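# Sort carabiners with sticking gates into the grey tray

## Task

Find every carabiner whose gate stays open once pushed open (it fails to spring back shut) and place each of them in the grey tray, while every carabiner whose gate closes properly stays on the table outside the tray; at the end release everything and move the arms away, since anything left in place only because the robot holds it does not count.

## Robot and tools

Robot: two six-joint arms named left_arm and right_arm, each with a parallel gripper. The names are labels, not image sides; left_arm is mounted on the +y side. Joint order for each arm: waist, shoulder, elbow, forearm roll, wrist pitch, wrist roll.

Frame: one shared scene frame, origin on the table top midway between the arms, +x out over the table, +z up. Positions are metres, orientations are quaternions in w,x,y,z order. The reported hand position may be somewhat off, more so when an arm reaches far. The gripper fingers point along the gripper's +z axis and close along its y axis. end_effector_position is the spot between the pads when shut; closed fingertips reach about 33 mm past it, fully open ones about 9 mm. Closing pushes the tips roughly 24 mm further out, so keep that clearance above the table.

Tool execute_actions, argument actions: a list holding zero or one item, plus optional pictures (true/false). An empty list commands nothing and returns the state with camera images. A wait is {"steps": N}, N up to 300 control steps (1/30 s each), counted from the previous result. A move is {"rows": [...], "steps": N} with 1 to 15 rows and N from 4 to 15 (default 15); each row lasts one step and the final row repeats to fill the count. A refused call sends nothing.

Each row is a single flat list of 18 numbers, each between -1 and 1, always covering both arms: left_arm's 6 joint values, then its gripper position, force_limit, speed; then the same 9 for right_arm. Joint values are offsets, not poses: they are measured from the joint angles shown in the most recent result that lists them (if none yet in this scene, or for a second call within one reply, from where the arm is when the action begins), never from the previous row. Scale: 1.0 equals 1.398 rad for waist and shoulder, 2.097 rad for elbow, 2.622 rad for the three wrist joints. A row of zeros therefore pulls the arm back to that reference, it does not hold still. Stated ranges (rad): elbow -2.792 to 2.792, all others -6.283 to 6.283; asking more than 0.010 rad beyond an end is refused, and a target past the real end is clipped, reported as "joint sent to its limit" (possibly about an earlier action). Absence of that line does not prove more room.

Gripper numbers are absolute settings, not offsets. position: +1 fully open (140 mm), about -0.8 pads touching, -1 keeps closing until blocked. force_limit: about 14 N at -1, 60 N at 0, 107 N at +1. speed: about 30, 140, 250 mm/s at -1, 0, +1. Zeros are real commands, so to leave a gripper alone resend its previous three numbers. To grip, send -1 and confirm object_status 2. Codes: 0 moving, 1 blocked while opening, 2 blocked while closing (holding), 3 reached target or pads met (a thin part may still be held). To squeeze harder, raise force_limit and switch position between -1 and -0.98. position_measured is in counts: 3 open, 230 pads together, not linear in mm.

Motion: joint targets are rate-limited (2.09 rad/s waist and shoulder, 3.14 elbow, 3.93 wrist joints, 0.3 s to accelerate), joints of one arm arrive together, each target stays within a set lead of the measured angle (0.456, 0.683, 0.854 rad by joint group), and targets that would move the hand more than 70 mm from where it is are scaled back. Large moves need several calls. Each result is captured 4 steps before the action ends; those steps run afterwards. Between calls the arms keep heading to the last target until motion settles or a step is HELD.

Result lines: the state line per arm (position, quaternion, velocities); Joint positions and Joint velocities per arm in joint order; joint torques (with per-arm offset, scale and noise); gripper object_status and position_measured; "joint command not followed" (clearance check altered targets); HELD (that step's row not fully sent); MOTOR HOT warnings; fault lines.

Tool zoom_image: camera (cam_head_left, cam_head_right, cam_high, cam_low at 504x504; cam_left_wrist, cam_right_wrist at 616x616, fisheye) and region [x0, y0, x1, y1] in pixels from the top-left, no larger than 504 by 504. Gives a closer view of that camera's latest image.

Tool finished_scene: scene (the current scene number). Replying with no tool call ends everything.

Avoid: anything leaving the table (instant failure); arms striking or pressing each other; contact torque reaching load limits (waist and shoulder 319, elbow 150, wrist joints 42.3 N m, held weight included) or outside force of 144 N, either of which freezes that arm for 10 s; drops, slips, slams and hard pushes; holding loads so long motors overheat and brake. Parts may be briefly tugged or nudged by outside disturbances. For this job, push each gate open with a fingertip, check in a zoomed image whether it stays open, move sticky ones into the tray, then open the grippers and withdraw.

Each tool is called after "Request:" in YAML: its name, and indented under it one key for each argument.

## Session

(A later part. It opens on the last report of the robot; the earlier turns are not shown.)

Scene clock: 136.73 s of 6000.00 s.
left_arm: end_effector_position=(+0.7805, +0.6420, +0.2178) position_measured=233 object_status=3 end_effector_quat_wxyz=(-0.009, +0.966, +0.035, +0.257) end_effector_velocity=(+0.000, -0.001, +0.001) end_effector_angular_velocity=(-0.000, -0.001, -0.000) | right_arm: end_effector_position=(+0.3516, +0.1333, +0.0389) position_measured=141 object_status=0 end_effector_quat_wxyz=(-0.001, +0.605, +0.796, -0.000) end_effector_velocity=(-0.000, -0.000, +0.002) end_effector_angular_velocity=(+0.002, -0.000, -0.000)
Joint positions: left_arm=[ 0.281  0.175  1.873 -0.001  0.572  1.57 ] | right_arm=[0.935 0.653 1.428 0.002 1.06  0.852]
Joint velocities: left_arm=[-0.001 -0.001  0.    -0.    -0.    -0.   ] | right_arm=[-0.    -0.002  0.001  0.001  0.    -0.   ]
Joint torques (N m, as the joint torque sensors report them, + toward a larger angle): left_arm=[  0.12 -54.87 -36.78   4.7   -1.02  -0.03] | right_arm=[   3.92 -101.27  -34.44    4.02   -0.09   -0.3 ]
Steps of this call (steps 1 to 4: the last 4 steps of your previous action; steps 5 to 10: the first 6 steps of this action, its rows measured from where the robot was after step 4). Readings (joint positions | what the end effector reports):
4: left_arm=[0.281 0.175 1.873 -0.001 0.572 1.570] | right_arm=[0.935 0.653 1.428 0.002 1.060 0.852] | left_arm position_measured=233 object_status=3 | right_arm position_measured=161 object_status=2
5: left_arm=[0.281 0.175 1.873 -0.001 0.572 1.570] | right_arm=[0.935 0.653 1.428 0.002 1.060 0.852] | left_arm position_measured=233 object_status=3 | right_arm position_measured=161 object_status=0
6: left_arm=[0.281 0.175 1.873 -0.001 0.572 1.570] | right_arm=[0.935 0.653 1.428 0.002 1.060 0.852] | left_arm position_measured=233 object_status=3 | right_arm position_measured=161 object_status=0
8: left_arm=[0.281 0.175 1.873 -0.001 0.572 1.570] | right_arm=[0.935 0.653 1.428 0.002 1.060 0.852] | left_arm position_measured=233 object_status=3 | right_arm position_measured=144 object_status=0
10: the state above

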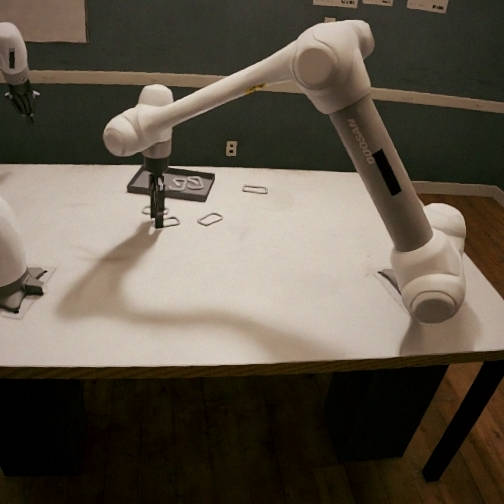

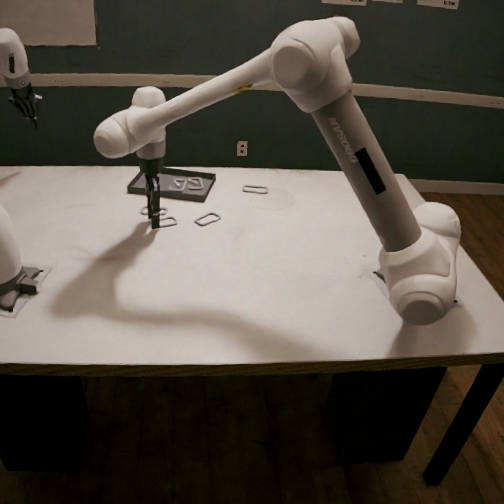

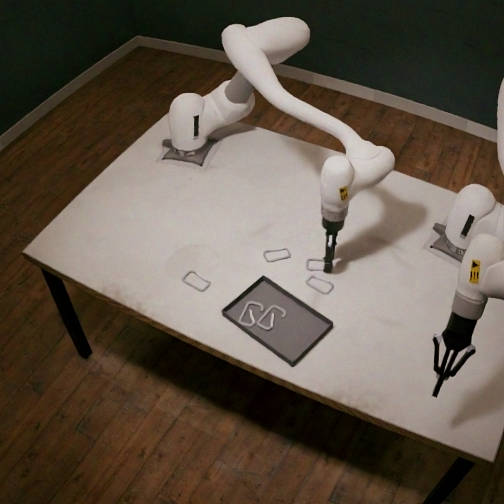

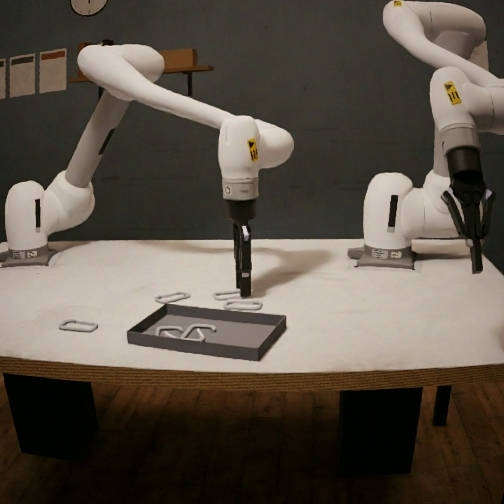

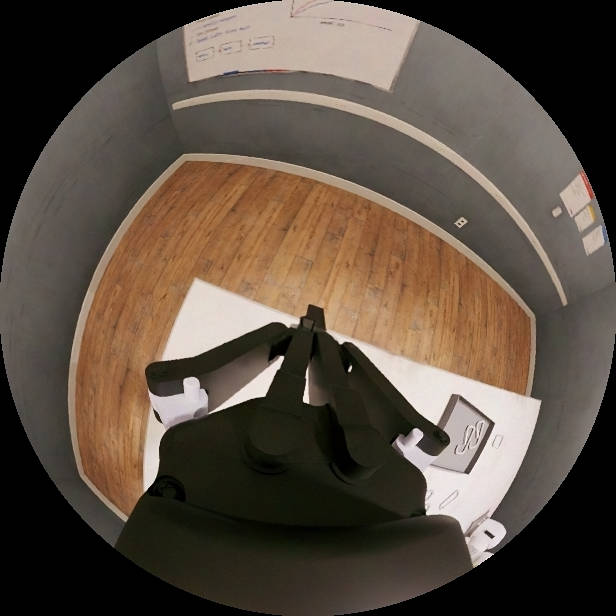

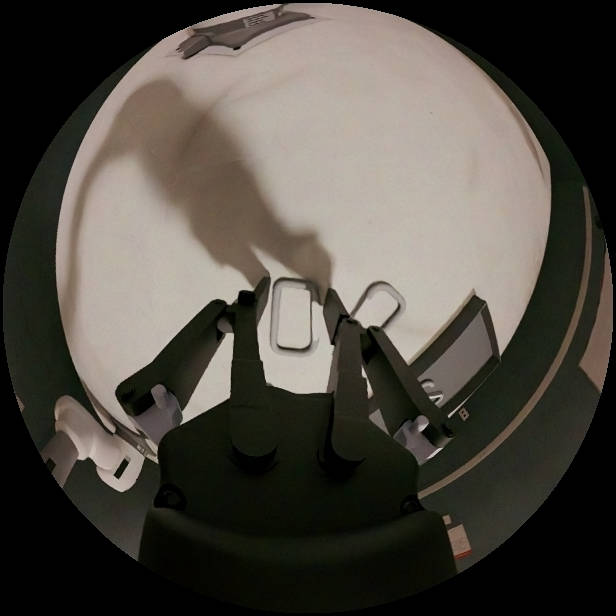

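Request:
execute_actions:
  actions:
    - {"rows":[[0,0,0,0,0,0,-1,0,0.5, -0.0107,-0.0182,0.0213,0,-0.0073,-0.0057,-0.17,-0.4,0]],"steps":13}

Request:
execute_actions:
  actions:
    - {"rows":[[0,0,0,0,0,0,-1,0,0.5, 0,0,0,0,0,0,-0.29,-0.4,-0.3]],"steps":13}
  pictures: true

Request:
zoom_image:
  camera: "cam_right_wrist"
  region: [200, 180, 420, 400]

Scene clock: 137.40 s of 6000.00 s.
left_arm: end_effector_position=(+0.7805, +0.6420, +0.2178) position_measured=233 object_status=3 end_effector_quat_wxyz=(-0.009, +0.966, +0.035, +0.257) end_effector_velocity=(+0.000, -0.001, -0.001) end_effector_angular_velocity=(-0.001, +0.001, -0.000) | right_arm: end_effector_position=(+0.3552, +0.1126, +0.0389) position_measured=150 object_status=0 end_effector_quat_wxyz=(-0.001, +0.605, +0.796, -0.000) end_effector_velocity=(+0.001, -0.008, -0.000) end_effector_angular_velocity=(-0.000, -0.000, +0.000)
Joint positions: left_arm=[ 0.281  0.175  1.873 -0.001  0.572  1.57 ] | right_arm=[0.921 0.629 1.472 0.002 1.041 0.838]
Joint velocities: left_arm=[-0.001  0.001 -0.     0.    -0.    -0.002] | right_arm=[-0.005 -0.009  0.016 -0.    -0.007 -0.006]
Joint torques (N m, as the joint torque sensors report them, + toward a larger angle): left_arm=[ -0.44 -55.44 -36.97   4.76  -1.09   0.01] | right_arm=[  4.77 -95.97 -34.39   4.12  -0.39  -0.51]
Steps of this call (steps 1 to 4: the last 4 steps of your previous action; steps 5 to 11: the robot went on to your last target; steps 12 to 20: the first 9 steps of this action). Readings (joint positions | what the end effector reports):
12: left_arm=[0.281 0.175 1.873 -0.001 0.572 1.570] | right_arm=[0.935 0.653 1.428 0.002 1.060 0.852] | left_arm position_measured=233 object_status=3 | right_arm position_measured=141 object_status=0
13: left_arm=[0.281 0.175 1.873 -0.001 0.572 1.570] | right_arm=[0.934 0.651 1.433 0.002 1.058 0.851] | left_arm position_measured=233 object_status=3 | right_arm position_measured=144 object_status=0
15: left_arm=[0.281 0.175 1.873 -0.001 0.572 1.570] | right_arm=[0.926 0.637 1.457 0.002 1.048 0.843] | left_arm position_measured=233 object_status=3 | right_arm position_measured=150 object_status=0
19: left_arm=[0.281 0.175 1.873 -0.001 0.572 1.570] | right_arm=[0.921 0.629 1.471 0.002 1.041 0.838] | left_arm position_measured=233 object_status=3 | right_arm position_measured=150 object_status=0
20: the state above

Scene clock: 137.83 s of 6000.00 s.
left_arm: end_effector_position=(+0.7805, +0.6420, +0.2178) position_measured=233 object_status=3 end_effector_quat_wxyz=(-0.009, +0.966, +0.035, +0.257) end_effector_velocity=(+0.000, -0.001, -0.001) end_effector_angular_velocity=(-0.000, +0.001, +0.000) | right_arm: end_effector_position=(+0.3554, +0.1121, +0.0391) position_measured=165 object_status=0 end_effector_quat_wxyz=(-0.001, +0.605, +0.796, -0.000) end_effector_velocity=(-0.000, -0.000, +0.000) end_effector_angular_velocity=(+0.000, +0.000, -0.001)
Joint positions: left_arm=[ 0.281  0.175  1.873 -0.001  0.572  1.57 ] | right_arm=[0.92  0.628 1.473 0.002 1.041 0.838]
Joint velocities: left_arm=[-0.001  0.001  0.     0.001  0.    -0.002] | right_arm=[ 0.    -0.     0.     0.001 -0.     0.   ]
Joint torques (N m, as the joint torque sensors report them, + toward a larger angle): left_arm=[ -0.49 -54.87 -36.7    4.72  -1.17  -0.01] | right_arm=[  3.41 -79.07 -24.43   3.69  -0.64  -0.45]
Steps of this call (steps 1 to 4: the last 4 steps of your previous action; steps 5 to 13: the first 9 steps of this action, its rows measured from where the robot was after step 4). Readings (joint positions | what the end effector reports):
4: left_arm=[0.281 0.175 1.873 -0.001 0.572 1.570] | right_arm=[0.920 0.628 1.473 0.002 1.041 0.838] | left_arm position_measured=233 object_status=3 | right_arm position_measured=150 object_status=0
5: left_arm=[0.281 0.175 1.873 -0.001 0.572 1.570] | right_arm=[0.920 0.628 1.473 0.002 1.041 0.838] | left_arm position_measured=233 object_status=3 | right_arm position_measured=150 object_status=0
6: left_arm=[0.281 0.175 1.873 -0.001 0.572 1.570] | right_arm=[0.920 0.628 1.473 0.002 1.041 0.838] | left_arm position_measured=233 object_status=3 | right_arm position_measured=152 object_status=0
8: left_arm=[0.281 0.175 1.873 -0.001 0.572 1.570] | right_arm=[0.920 0.628 1.473 0.002 1.041 0.838] | left_arm position_measured=233 object_status=3 | right_arm position_measured=163 object_status=0
12: left_arm=[0.281 0.175 1.873 -0.001 0.572 1.570] | right_arm=[0.920 0.628 1.473 0.002 1.041 0.838] | left_arm position_measured=233 object_status=3 | right_arm position_measured=165 object_status=0
13: the state above

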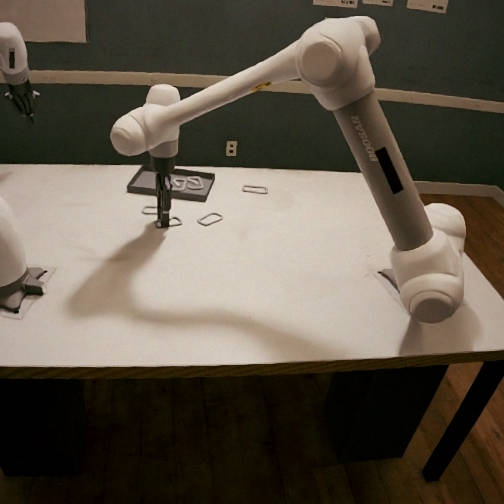

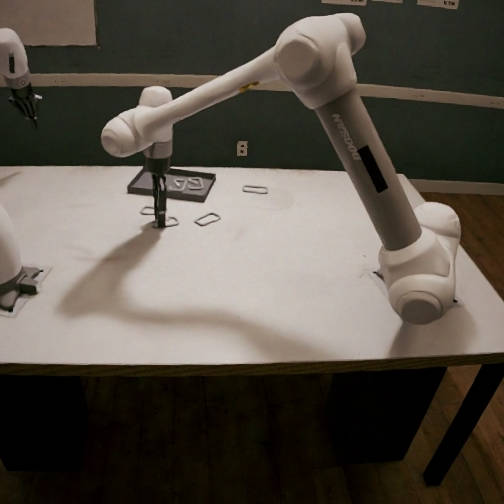

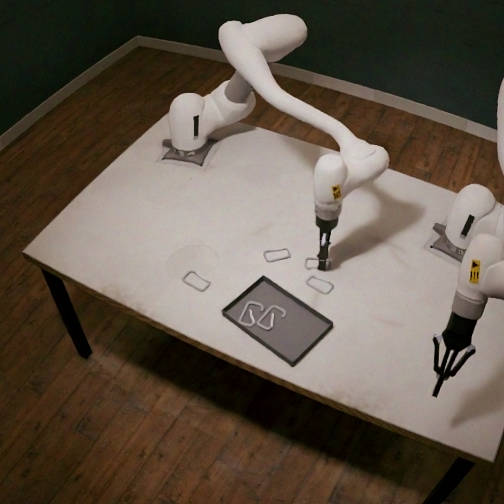

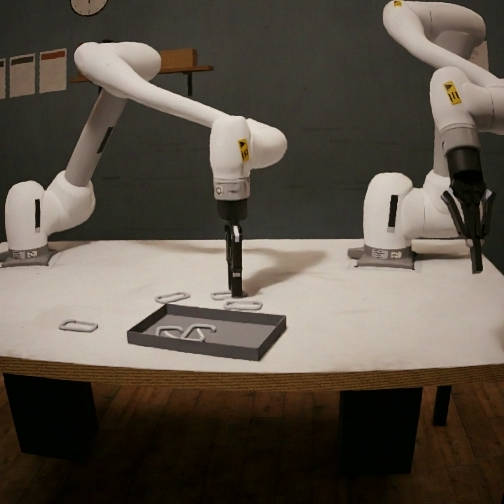

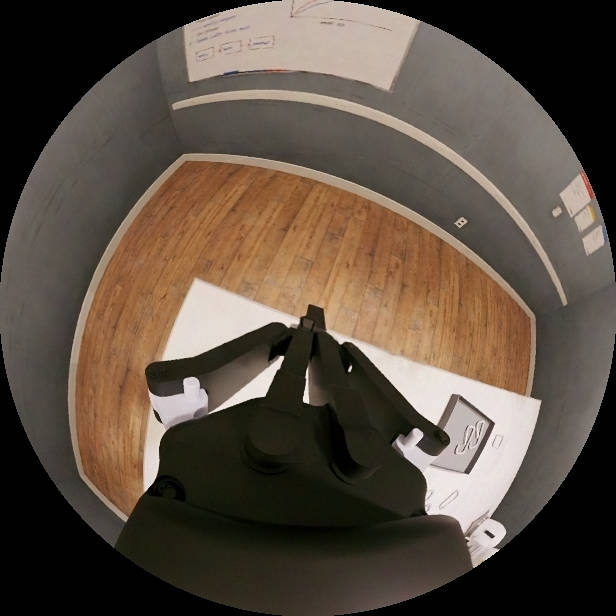

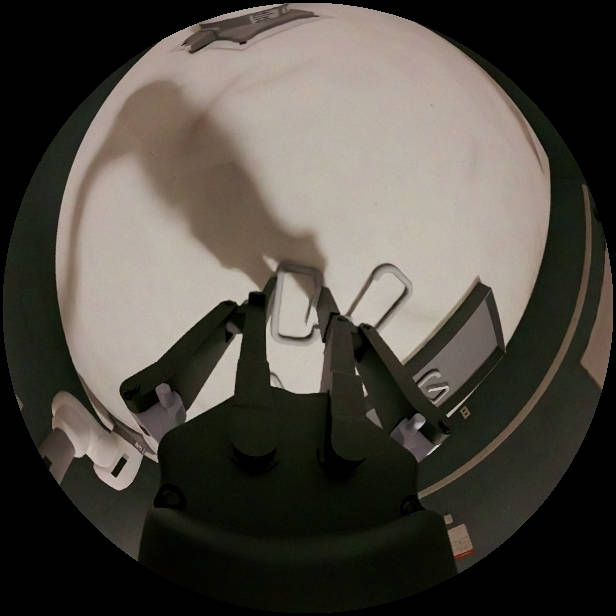

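Region (200, 180, 420, 400) of cam_right_wrist's 616x616 image, scaled by 2.291, with more detail than that image has.

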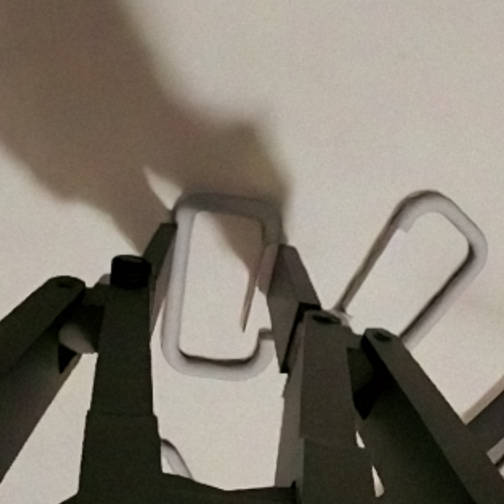

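Request:
execute_actions:
  actions:
    - {"rows":[[0,0,0,0,0,0,-1,0,0.5, 0,0,0,0,0,0,-0.1,-0.4,0]],"steps":14}
  pictures: true

Request:
zoom_image:
  camera: "cam_right_wrist"
  region: [200, 180, 420, 400]

Scene clock: 138.30 s of 6000.00 s.
left_arm: end_effector_position=(+0.7805, +0.6420, +0.2178) position_measured=233 object_status=3 end_effector_quat_wxyz=(-0.009, +0.966, +0.035, +0.257) end_effector_velocity=(-0.000, -0.000, +0.001) end_effector_angular_velocity=(-0.000, -0.002, +0.000) | right_arm: end_effector_position=(+0.3554, +0.1121, +0.0391) position_measured=141 object_status=0 end_effector_quat_wxyz=(-0.001, +0.605, +0.796, -0.000) end_effector_velocity=(+0.000, +0.000, +0.000) end_effector_angular_velocity=(+0.000, -0.000, -0.001)
Joint positions: left_arm=[ 0.281  0.175  1.873 -0.001  0.572  1.57 ] | right_arm=[0.92  0.628 1.473 0.002 1.041 0.838]
Joint velocities: left_arm=[ 0.    -0.002 -0.    -0.001  0.     0.   ] | right_arm=[-0.  0. -0. -0.  0.  0.]
Joint torques (N m, as the joint torque sensors report them, + toward a larger angle): left_arm=[ -0.18 -55.22 -36.62   4.84  -1.19   0.13] | right_arm=[  2.15 -98.74 -34.37   3.81  -0.52  -0.33]
Steps of this call (steps 1 to 4: the last 4 steps of your previous action; steps 5 to 14: the first 10 steps of this action). Readings (joint positions | what the end effector reports):
5: left_arm=[0.281 0.175 1.873 -0.001 0.572 1.570] | right_arm=[0.920 0.628 1.473 0.002 1.041 0.838] | left_arm position_measured=233 object_status=3 | right_arm position_measured=165 object_status=0
6: left_arm=[0.281 0.175 1.873 -0.001 0.572 1.570] | right_arm=[0.920 0.628 1.473 0.002 1.041 0.838] | left_arm position_measured=233 object_status=3 | right_arm position_measured=162 object_status=0
8: left_arm=[0.281 0.175 1.873 -0.001 0.572 1.570] | right_arm=[0.920 0.628 1.473 0.002 1.041 0.838] | left_arm position_measured=233 object_status=3 | right_arm position_measured=147 object_status=0
12: left_arm=[0.281 0.175 1.873 -0.001 0.572 1.570] | right_arm=[0.920 0.628 1.473 0.002 1.041 0.838] | left_arm position_measured=233 object_status=3 | right_arm position_measured=141 object_status=0
14: the state above

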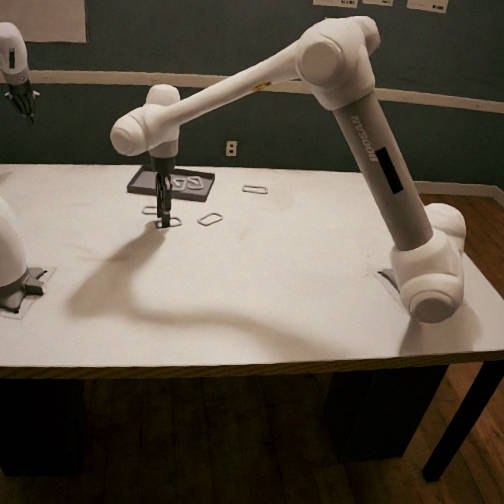

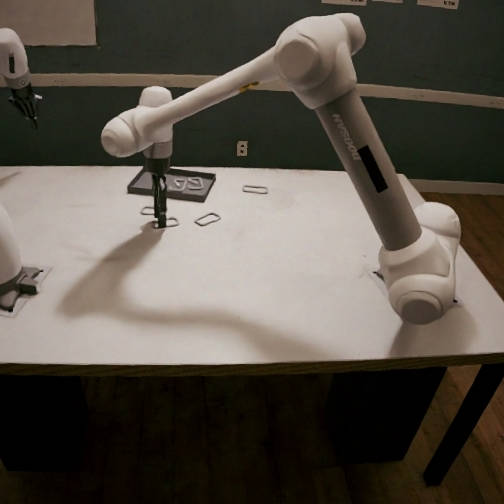

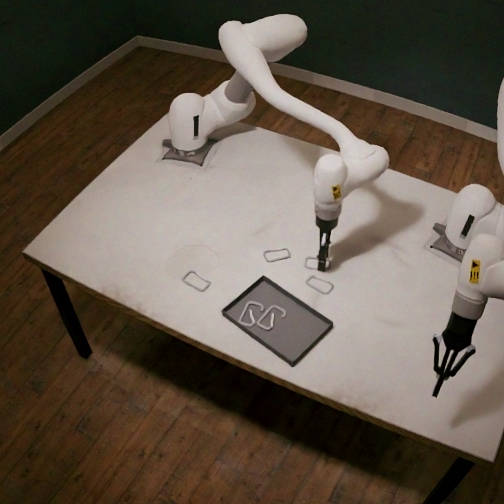

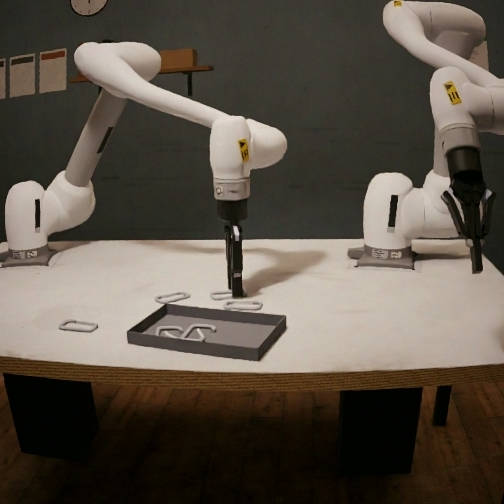

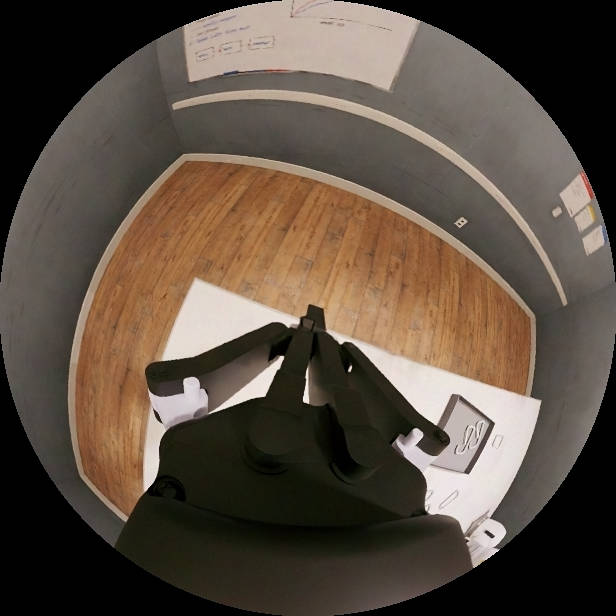

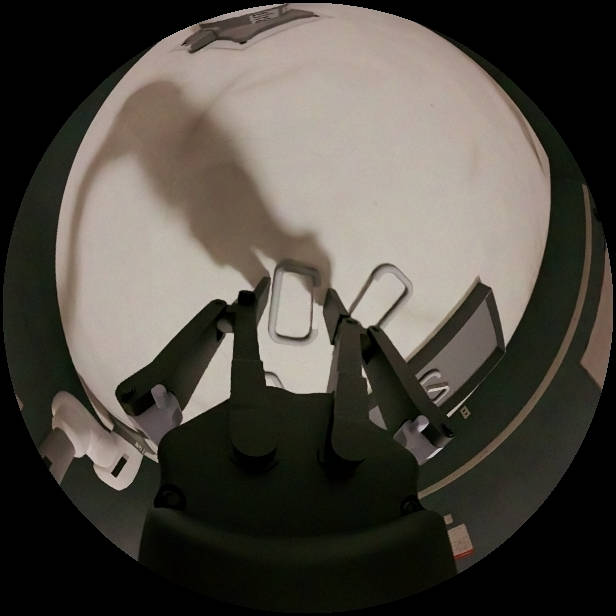

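Region (200, 180, 420, 400) of cam_right_wrist's 616x616 image, scaled by 2.291, with more detail than that image has.

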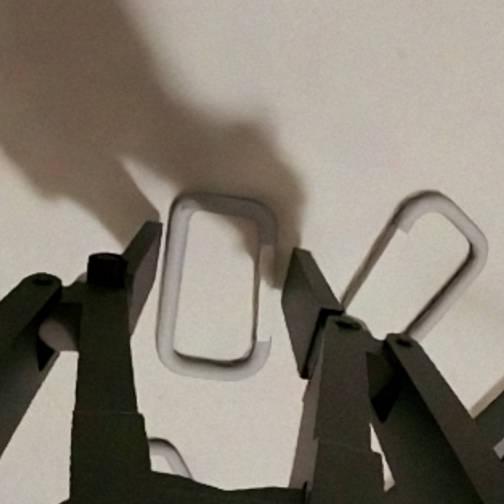

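Request:
execute_actions:
  actions:
    - {"rows":[[0,0,0,0,0,0,-1,0,0.5, 0,0,0,0,0,0,-0.33,-0.2,-0.3]],"steps":15}
  pictures: true

Request:
zoom_image:
  camera: "cam_right_wrist"
  region: [200, 180, 420, 400]

Request:
execute_actions:
  actions:
    - {"rows":[[0,0,0,0,0,0,-1,0,0.5, 0,0,0,0,0,0,-0.1,-0.4,0]],"steps":14}
  pictures: true

Request:
zoom_image:
  camera: "cam_right_wrist"
  region: [200, 180, 420, 400]

Scene clock: 138.93 s of 6000.00 s.
left_arm: end_effector_position=(+0.7805, +0.6420, +0.2178) position_measured=233 object_status=3 end_effector_quat_wxyz=(-0.009, +0.966, +0.035, +0.257) end_effector_velocity=(+0.000, +0.001, -0.001) end_effector_angular_velocity=(+0.001, +0.002, -0.001) | right_arm: end_effector_position=(+0.3554, +0.1121, +0.0391) position_measured=166 object_status=0 end_effector_quat_wxyz=(-0.001, +0.605, +0.796, -0.000) end_effector_velocity=(+0.000, +0.000, +0.002) end_effector_angular_velocity=(+0.003, -0.001, +0.001)
Joint positions: left_arm=[ 0.281  0.175  1.873 -0.001  0.572  1.57 ] | right_arm=[0.92  0.628 1.473 0.002 1.041 0.838]
Joint velocities: left_arm=[ 0.001  0.001  0.     0.001 -0.     0.001] | right_arm=[-0.    -0.003  0.    -0.    -0.    -0.001]
Joint torques (N m, as the joint torque sensors report them, + toward a larger angle): left_arm=[ -0.09 -55.09 -36.5    4.67  -1.14   0.09] | right_arm=[  2.65 -67.65 -19.84   3.73  -1.26  -0.34]
Steps of this call (steps 1 to 4: the last 4 steps of your previous action; steps 5 to 8: the robot went on to your last target; steps 9 to 19: the first 11 steps of this action). Readings (joint positions | what the end effector reports):
9: left_arm=[0.281 0.175 1.873 -0.001 0.572 1.570] | right_arm=[0.920 0.628 1.473 0.002 1.041 0.838] | left_arm position_measured=233 object_status=3 | right_arm position_measured=141 object_status=0
10: left_arm=[0.281 0.175 1.873 -0.001 0.572 1.570] | right_arm=[0.920 0.628 1.473 0.002 1.041 0.838] | left_arm position_measured=233 object_status=3 | right_arm position_measured=143 object_status=0
12: left_arm=[0.281 0.175 1.873 -0.001 0.572 1.570] | right_arm=[0.920 0.628 1.473 0.002 1.041 0.838] | left_arm position_measured=233 object_status=3 | right_arm position_measured=155 object_status=0
16: left_arm=[0.281 0.175 1.873 -0.001 0.572 1.570] | right_arm=[0.920 0.628 1.473 0.002 1.041 0.838] | left_arm position_measured=233 object_status=3 | right_arm position_measured=165 object_status=0
19: the state above

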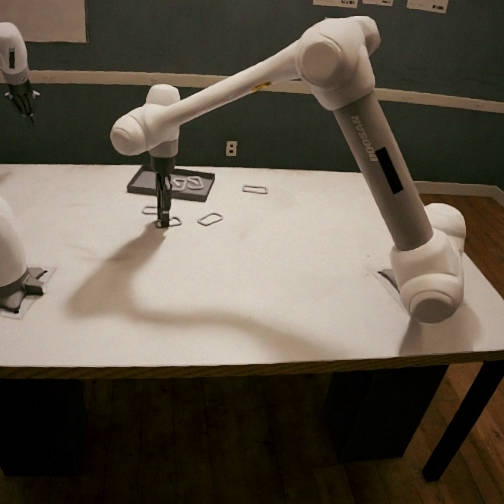

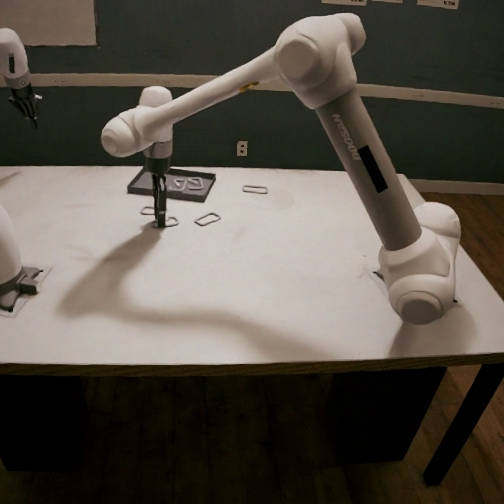

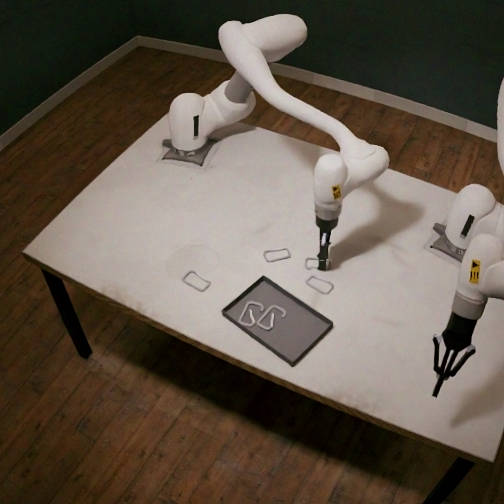

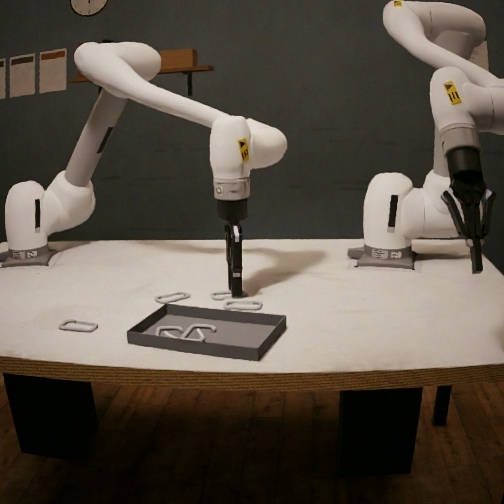

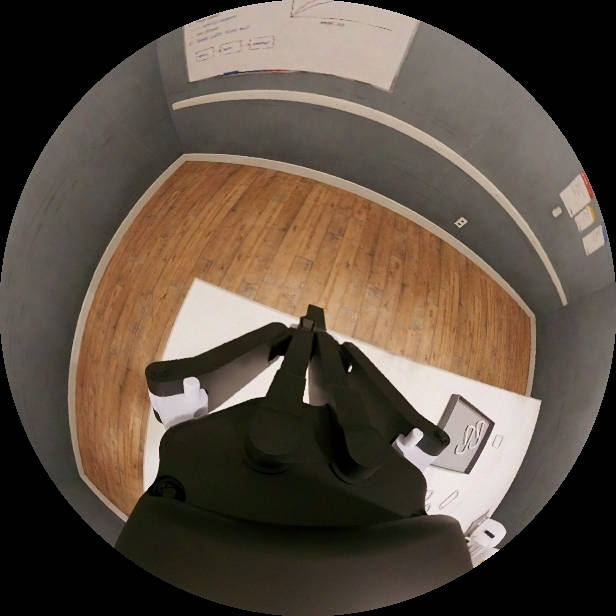

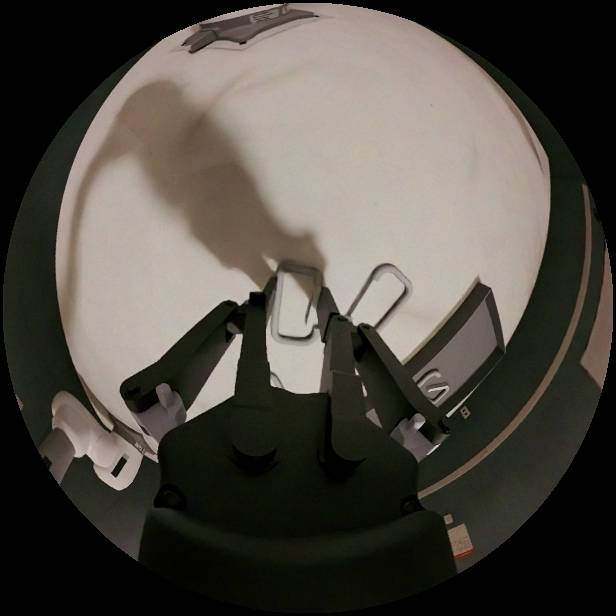

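Region (200, 180, 420, 400) of cam_right_wrist's 616x616 image, scaled by 2.291, with more detail than that image has.

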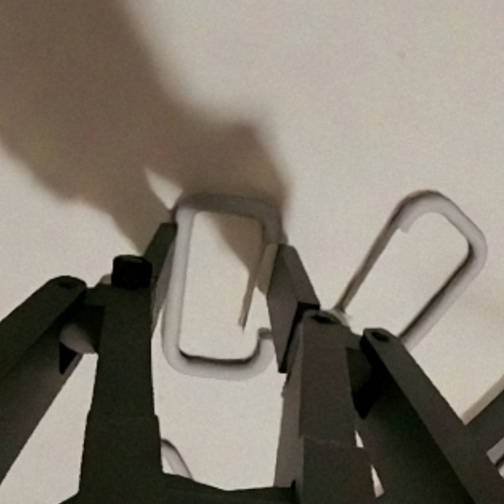

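Scene clock: 139.40 s of 6000.00 s.
left_arm: end_effector_position=(+0.7805, +0.6420, +0.2178) position_measured=233 object_status=3 end_effector_quat_wxyz=(-0.009, +0.966, +0.035, +0.257) end_effector_velocity=(+0.000, +0.000, -0.000) end_effector_angular_velocity=(-0.000, +0.000, +0.001) | right_arm: end_effector_position=(+0.3553, +0.1120, +0.0391) position_measured=141 object_status=0 end_effector_quat_wxyz=(-0.001, +0.605, +0.796, -0.000) end_effector_velocity=(+0.000, -0.000, +0.001) end_effector_angular_velocity=(+0.001, -0.000, -0.000)
Joint positions: left_arm=[ 0.281  0.175  1.873 -0.001  0.572  1.57 ] | right_arm=[0.92  0.628 1.473 0.002 1.041 0.838]
Joint velocities: left_arm=[ 0.  0. -0. -0. -0. -0.] | right_arm=[-0.    -0.001 -0.    -0.     0.    -0.   ]
Joint torques (N m, as the joint torque sensors report them, + toward a larger angle): left_arm=[ -0.63 -55.61 -36.69   4.65  -1.17   0.02] | right_arm=[  3.32 -98.87 -34.38   3.72  -0.08  -0.45]
Steps of this call (steps 1 to 4: the last 4 steps of your previous action; steps 5 to 14: the first 10 steps of this action, its rows measured from where the robot was after step 4). Readings (joint positions | what the end effector reports):
4: left_arm=[0.281 0.175 1.873 -0.001 0.572 1.570] | right_arm=[0.920 0.628 1.473 0.002 1.041 0.838] | left_arm position_measured=233 object_status=3 | right_arm position_measured=166 object_status=0
5: left_arm=[0.281 0.175 1.873 -0.001 0.572 1.570] | right_arm=[0.920 0.628 1.473 0.002 1.041 0.838] | left_arm position_measured=233 object_status=3 | right_arm position_measured=166 object_status=0
6: left_arm=[0.281 0.175 1.873 -0.001 0.572 1.570] | right_arm=[0.920 0.628 1.473 0.002 1.041 0.838] | left_arm position_measured=233 object_status=3 | right_arm position_measured=166 object_status=0
8: left_arm=[0.281 0.175 1.873 -0.001 0.572 1.570] | right_arm=[0.920 0.628 1.473 0.002 1.041 0.838] | left_arm position_measured=233 object_status=3 | right_arm position_measured=148 object_status=0
12: left_arm=[0.281 0.175 1.873 -0.001 0.572 1.570] | right_arm=[0.920 0.628 1.473 0.002 1.041 0.838] | left_arm position_measured=233 object_status=3 | right_arm position_measured=141 object_status=0
14: the state above

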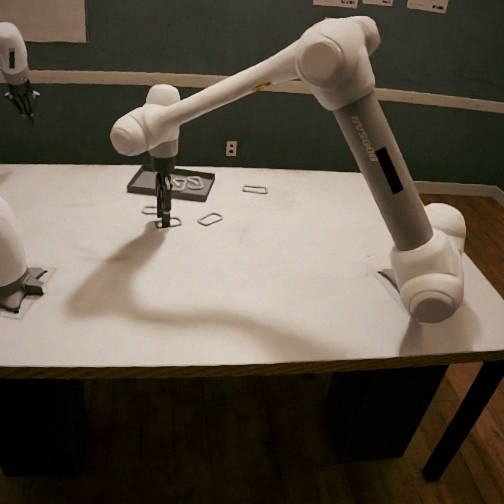

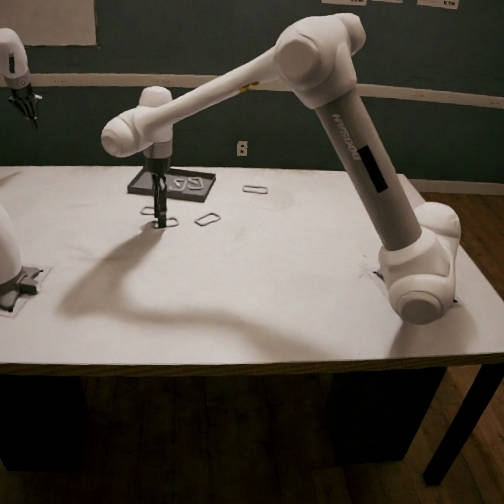

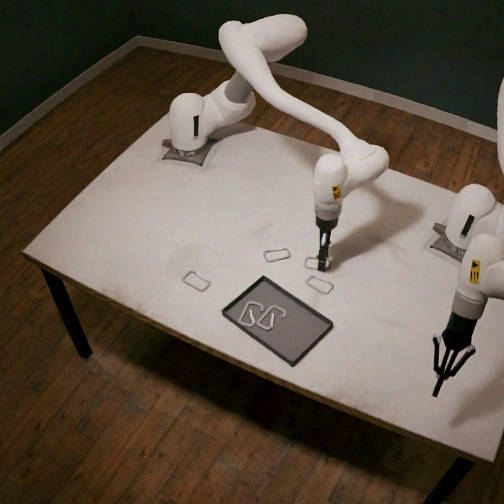

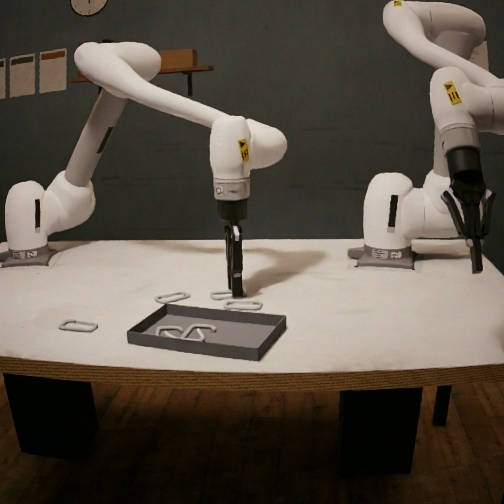

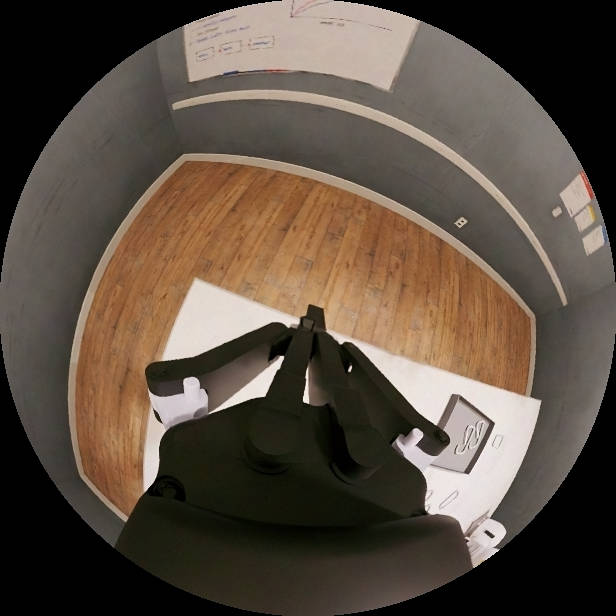

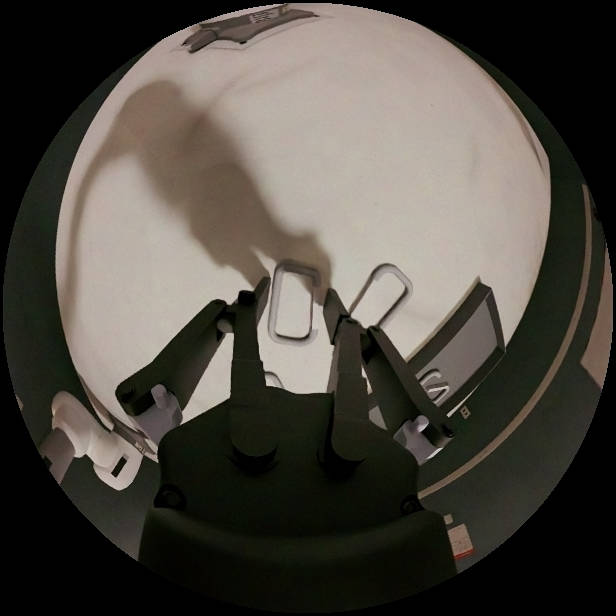

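Region (200, 180, 420, 400) of cam_right_wrist's 616x616 image, scaled by 2.291, with more detail than that image has.

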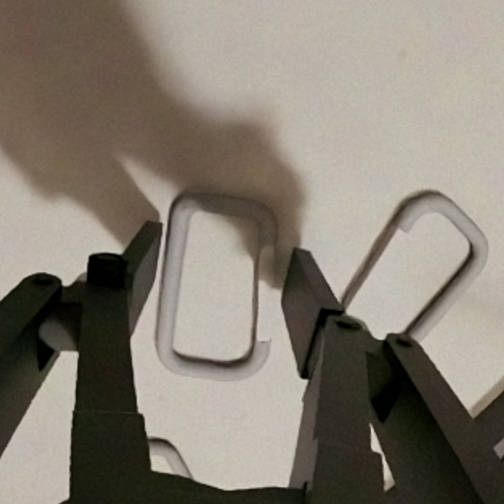

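Request:
execute_actions:
  actions:
    - {"rows":[[0,0,0,0,0,0,-1,0,0.5,0,-0.06,-0.03,0,0.055,0,-0.1,-0.4,0]],"steps":15}
  pictures: true

Scene clock: 140.20 s of 6000.00 s.
left_arm: end_effector_position=(+0.7805, +0.6420, +0.2178) position_measured=233 object_status=3 end_effector_quat_wxyz=(-0.009, +0.966, +0.035, +0.257) end_effector_velocity=(+0.000, +0.001, -0.001) end_effector_angular_velocity=(+0.000, +0.001, +0.000) | right_arm: end_effector_position=(+0.3526, +0.1066, +0.1390) position_measured=141 object_status=3 end_effector_quat_wxyz=(-0.001, +0.605, +0.796, +0.001) end_effector_velocity=(-0.003, -0.006, +0.030) end_effector_angular_velocity=(-0.007, +0.004, -0.000)
Joint positions: left_arm=[ 0.281  0.175  1.873 -0.001  0.572  1.57 ] | right_arm=[0.92  0.546 1.412 0.002 1.181 0.838]
Joint velocities: left_arm=[ 0.001  0.001 -0.    -0.    -0.     0.001] | right_arm=[ 0.    -0.024 -0.019  0.     0.05   0.   ]
Joint torques (N m, as the joint torque sensors report them, + toward a larger angle): left_arm=[ -1.01 -54.51 -36.64   4.77  -1.15   0.04] | right_arm=[  2.44 -89.5  -34.89   3.64  -0.23  -0.3 ]
Steps of this call (steps 1 to 4: the last 4 steps of your previous action; steps 5 to 13: the robot went on to your last target; steps 14 to 24: the first 11 steps of this action). Readings (joint positions | what the end effector reports):
14: left_arm=[0.281 0.175 1.873 -0.001 0.572 1.570] | right_arm=[0.920 0.628 1.473 0.002 1.041 0.838] | left_arm position_measured=233 object_status=3 | right_arm position_measured=141 object_status=3
15: left_arm=[0.281 0.175 1.873 -0.001 0.572 1.570] | right_arm=[0.920 0.625 1.470 0.002 1.047 0.838] | left_arm position_measured=233 object_status=3 | right_arm position_measured=141 object_status=3
17: left_arm=[0.281 0.175 1.873 -0.001 0.572 1.570] | right_arm=[0.920 0.599 1.451 0.002 1.091 0.838] | left_arm position_measured=233 object_status=3 | right_arm position_measured=141 object_status=3
21: left_arm=[0.281 0.175 1.873 -0.001 0.572 1.570] | right_arm=[0.920 0.554 1.418 0.002 1.166 0.838] | left_arm position_measured=233 object_status=3 | right_arm position_measured=141 object_status=3
24: the state above

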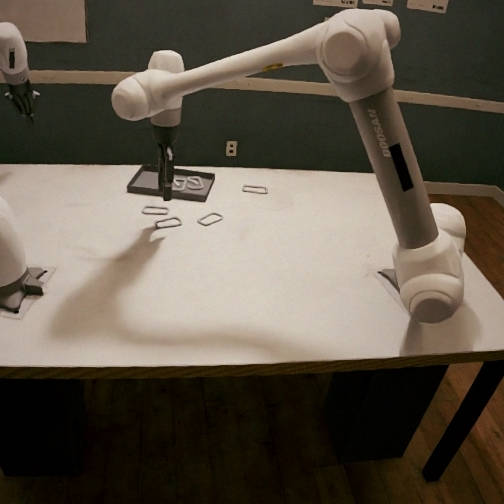

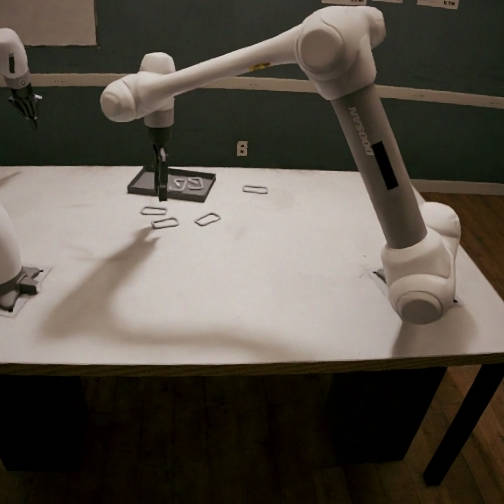

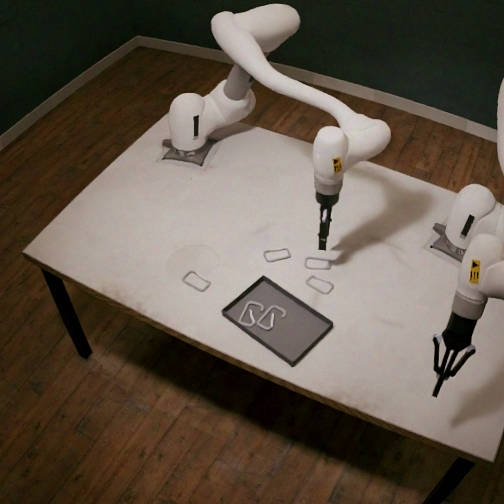

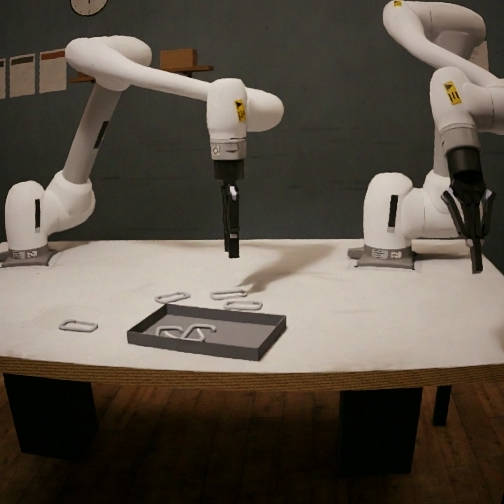

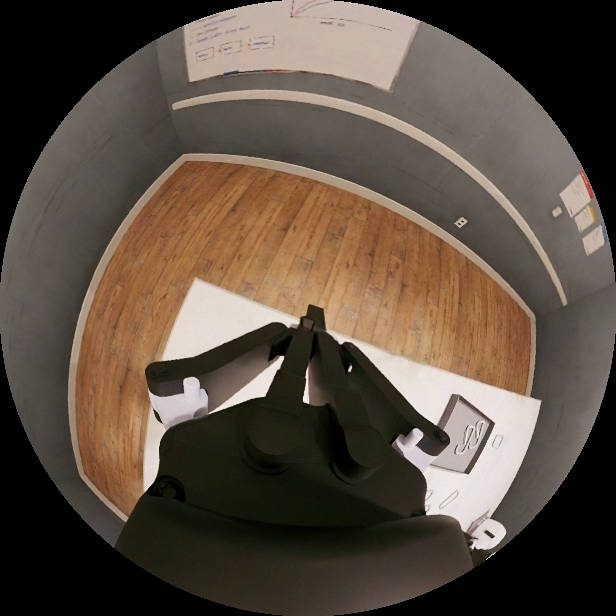

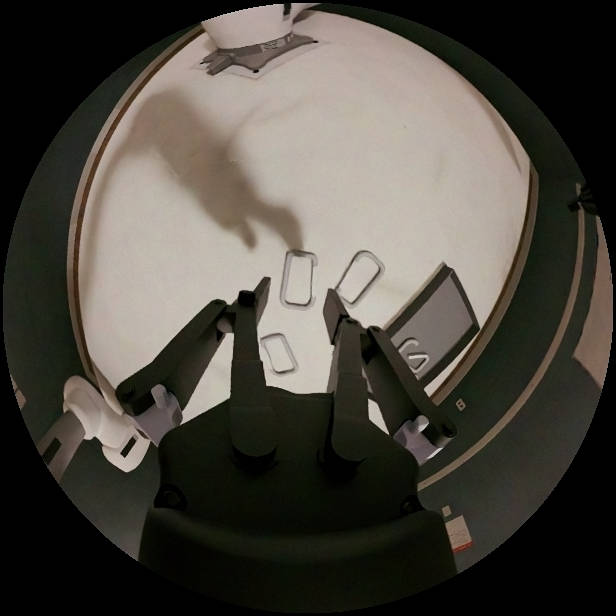

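Request:
finished_scene:
  scene: 1

The scene is finished: the task was done.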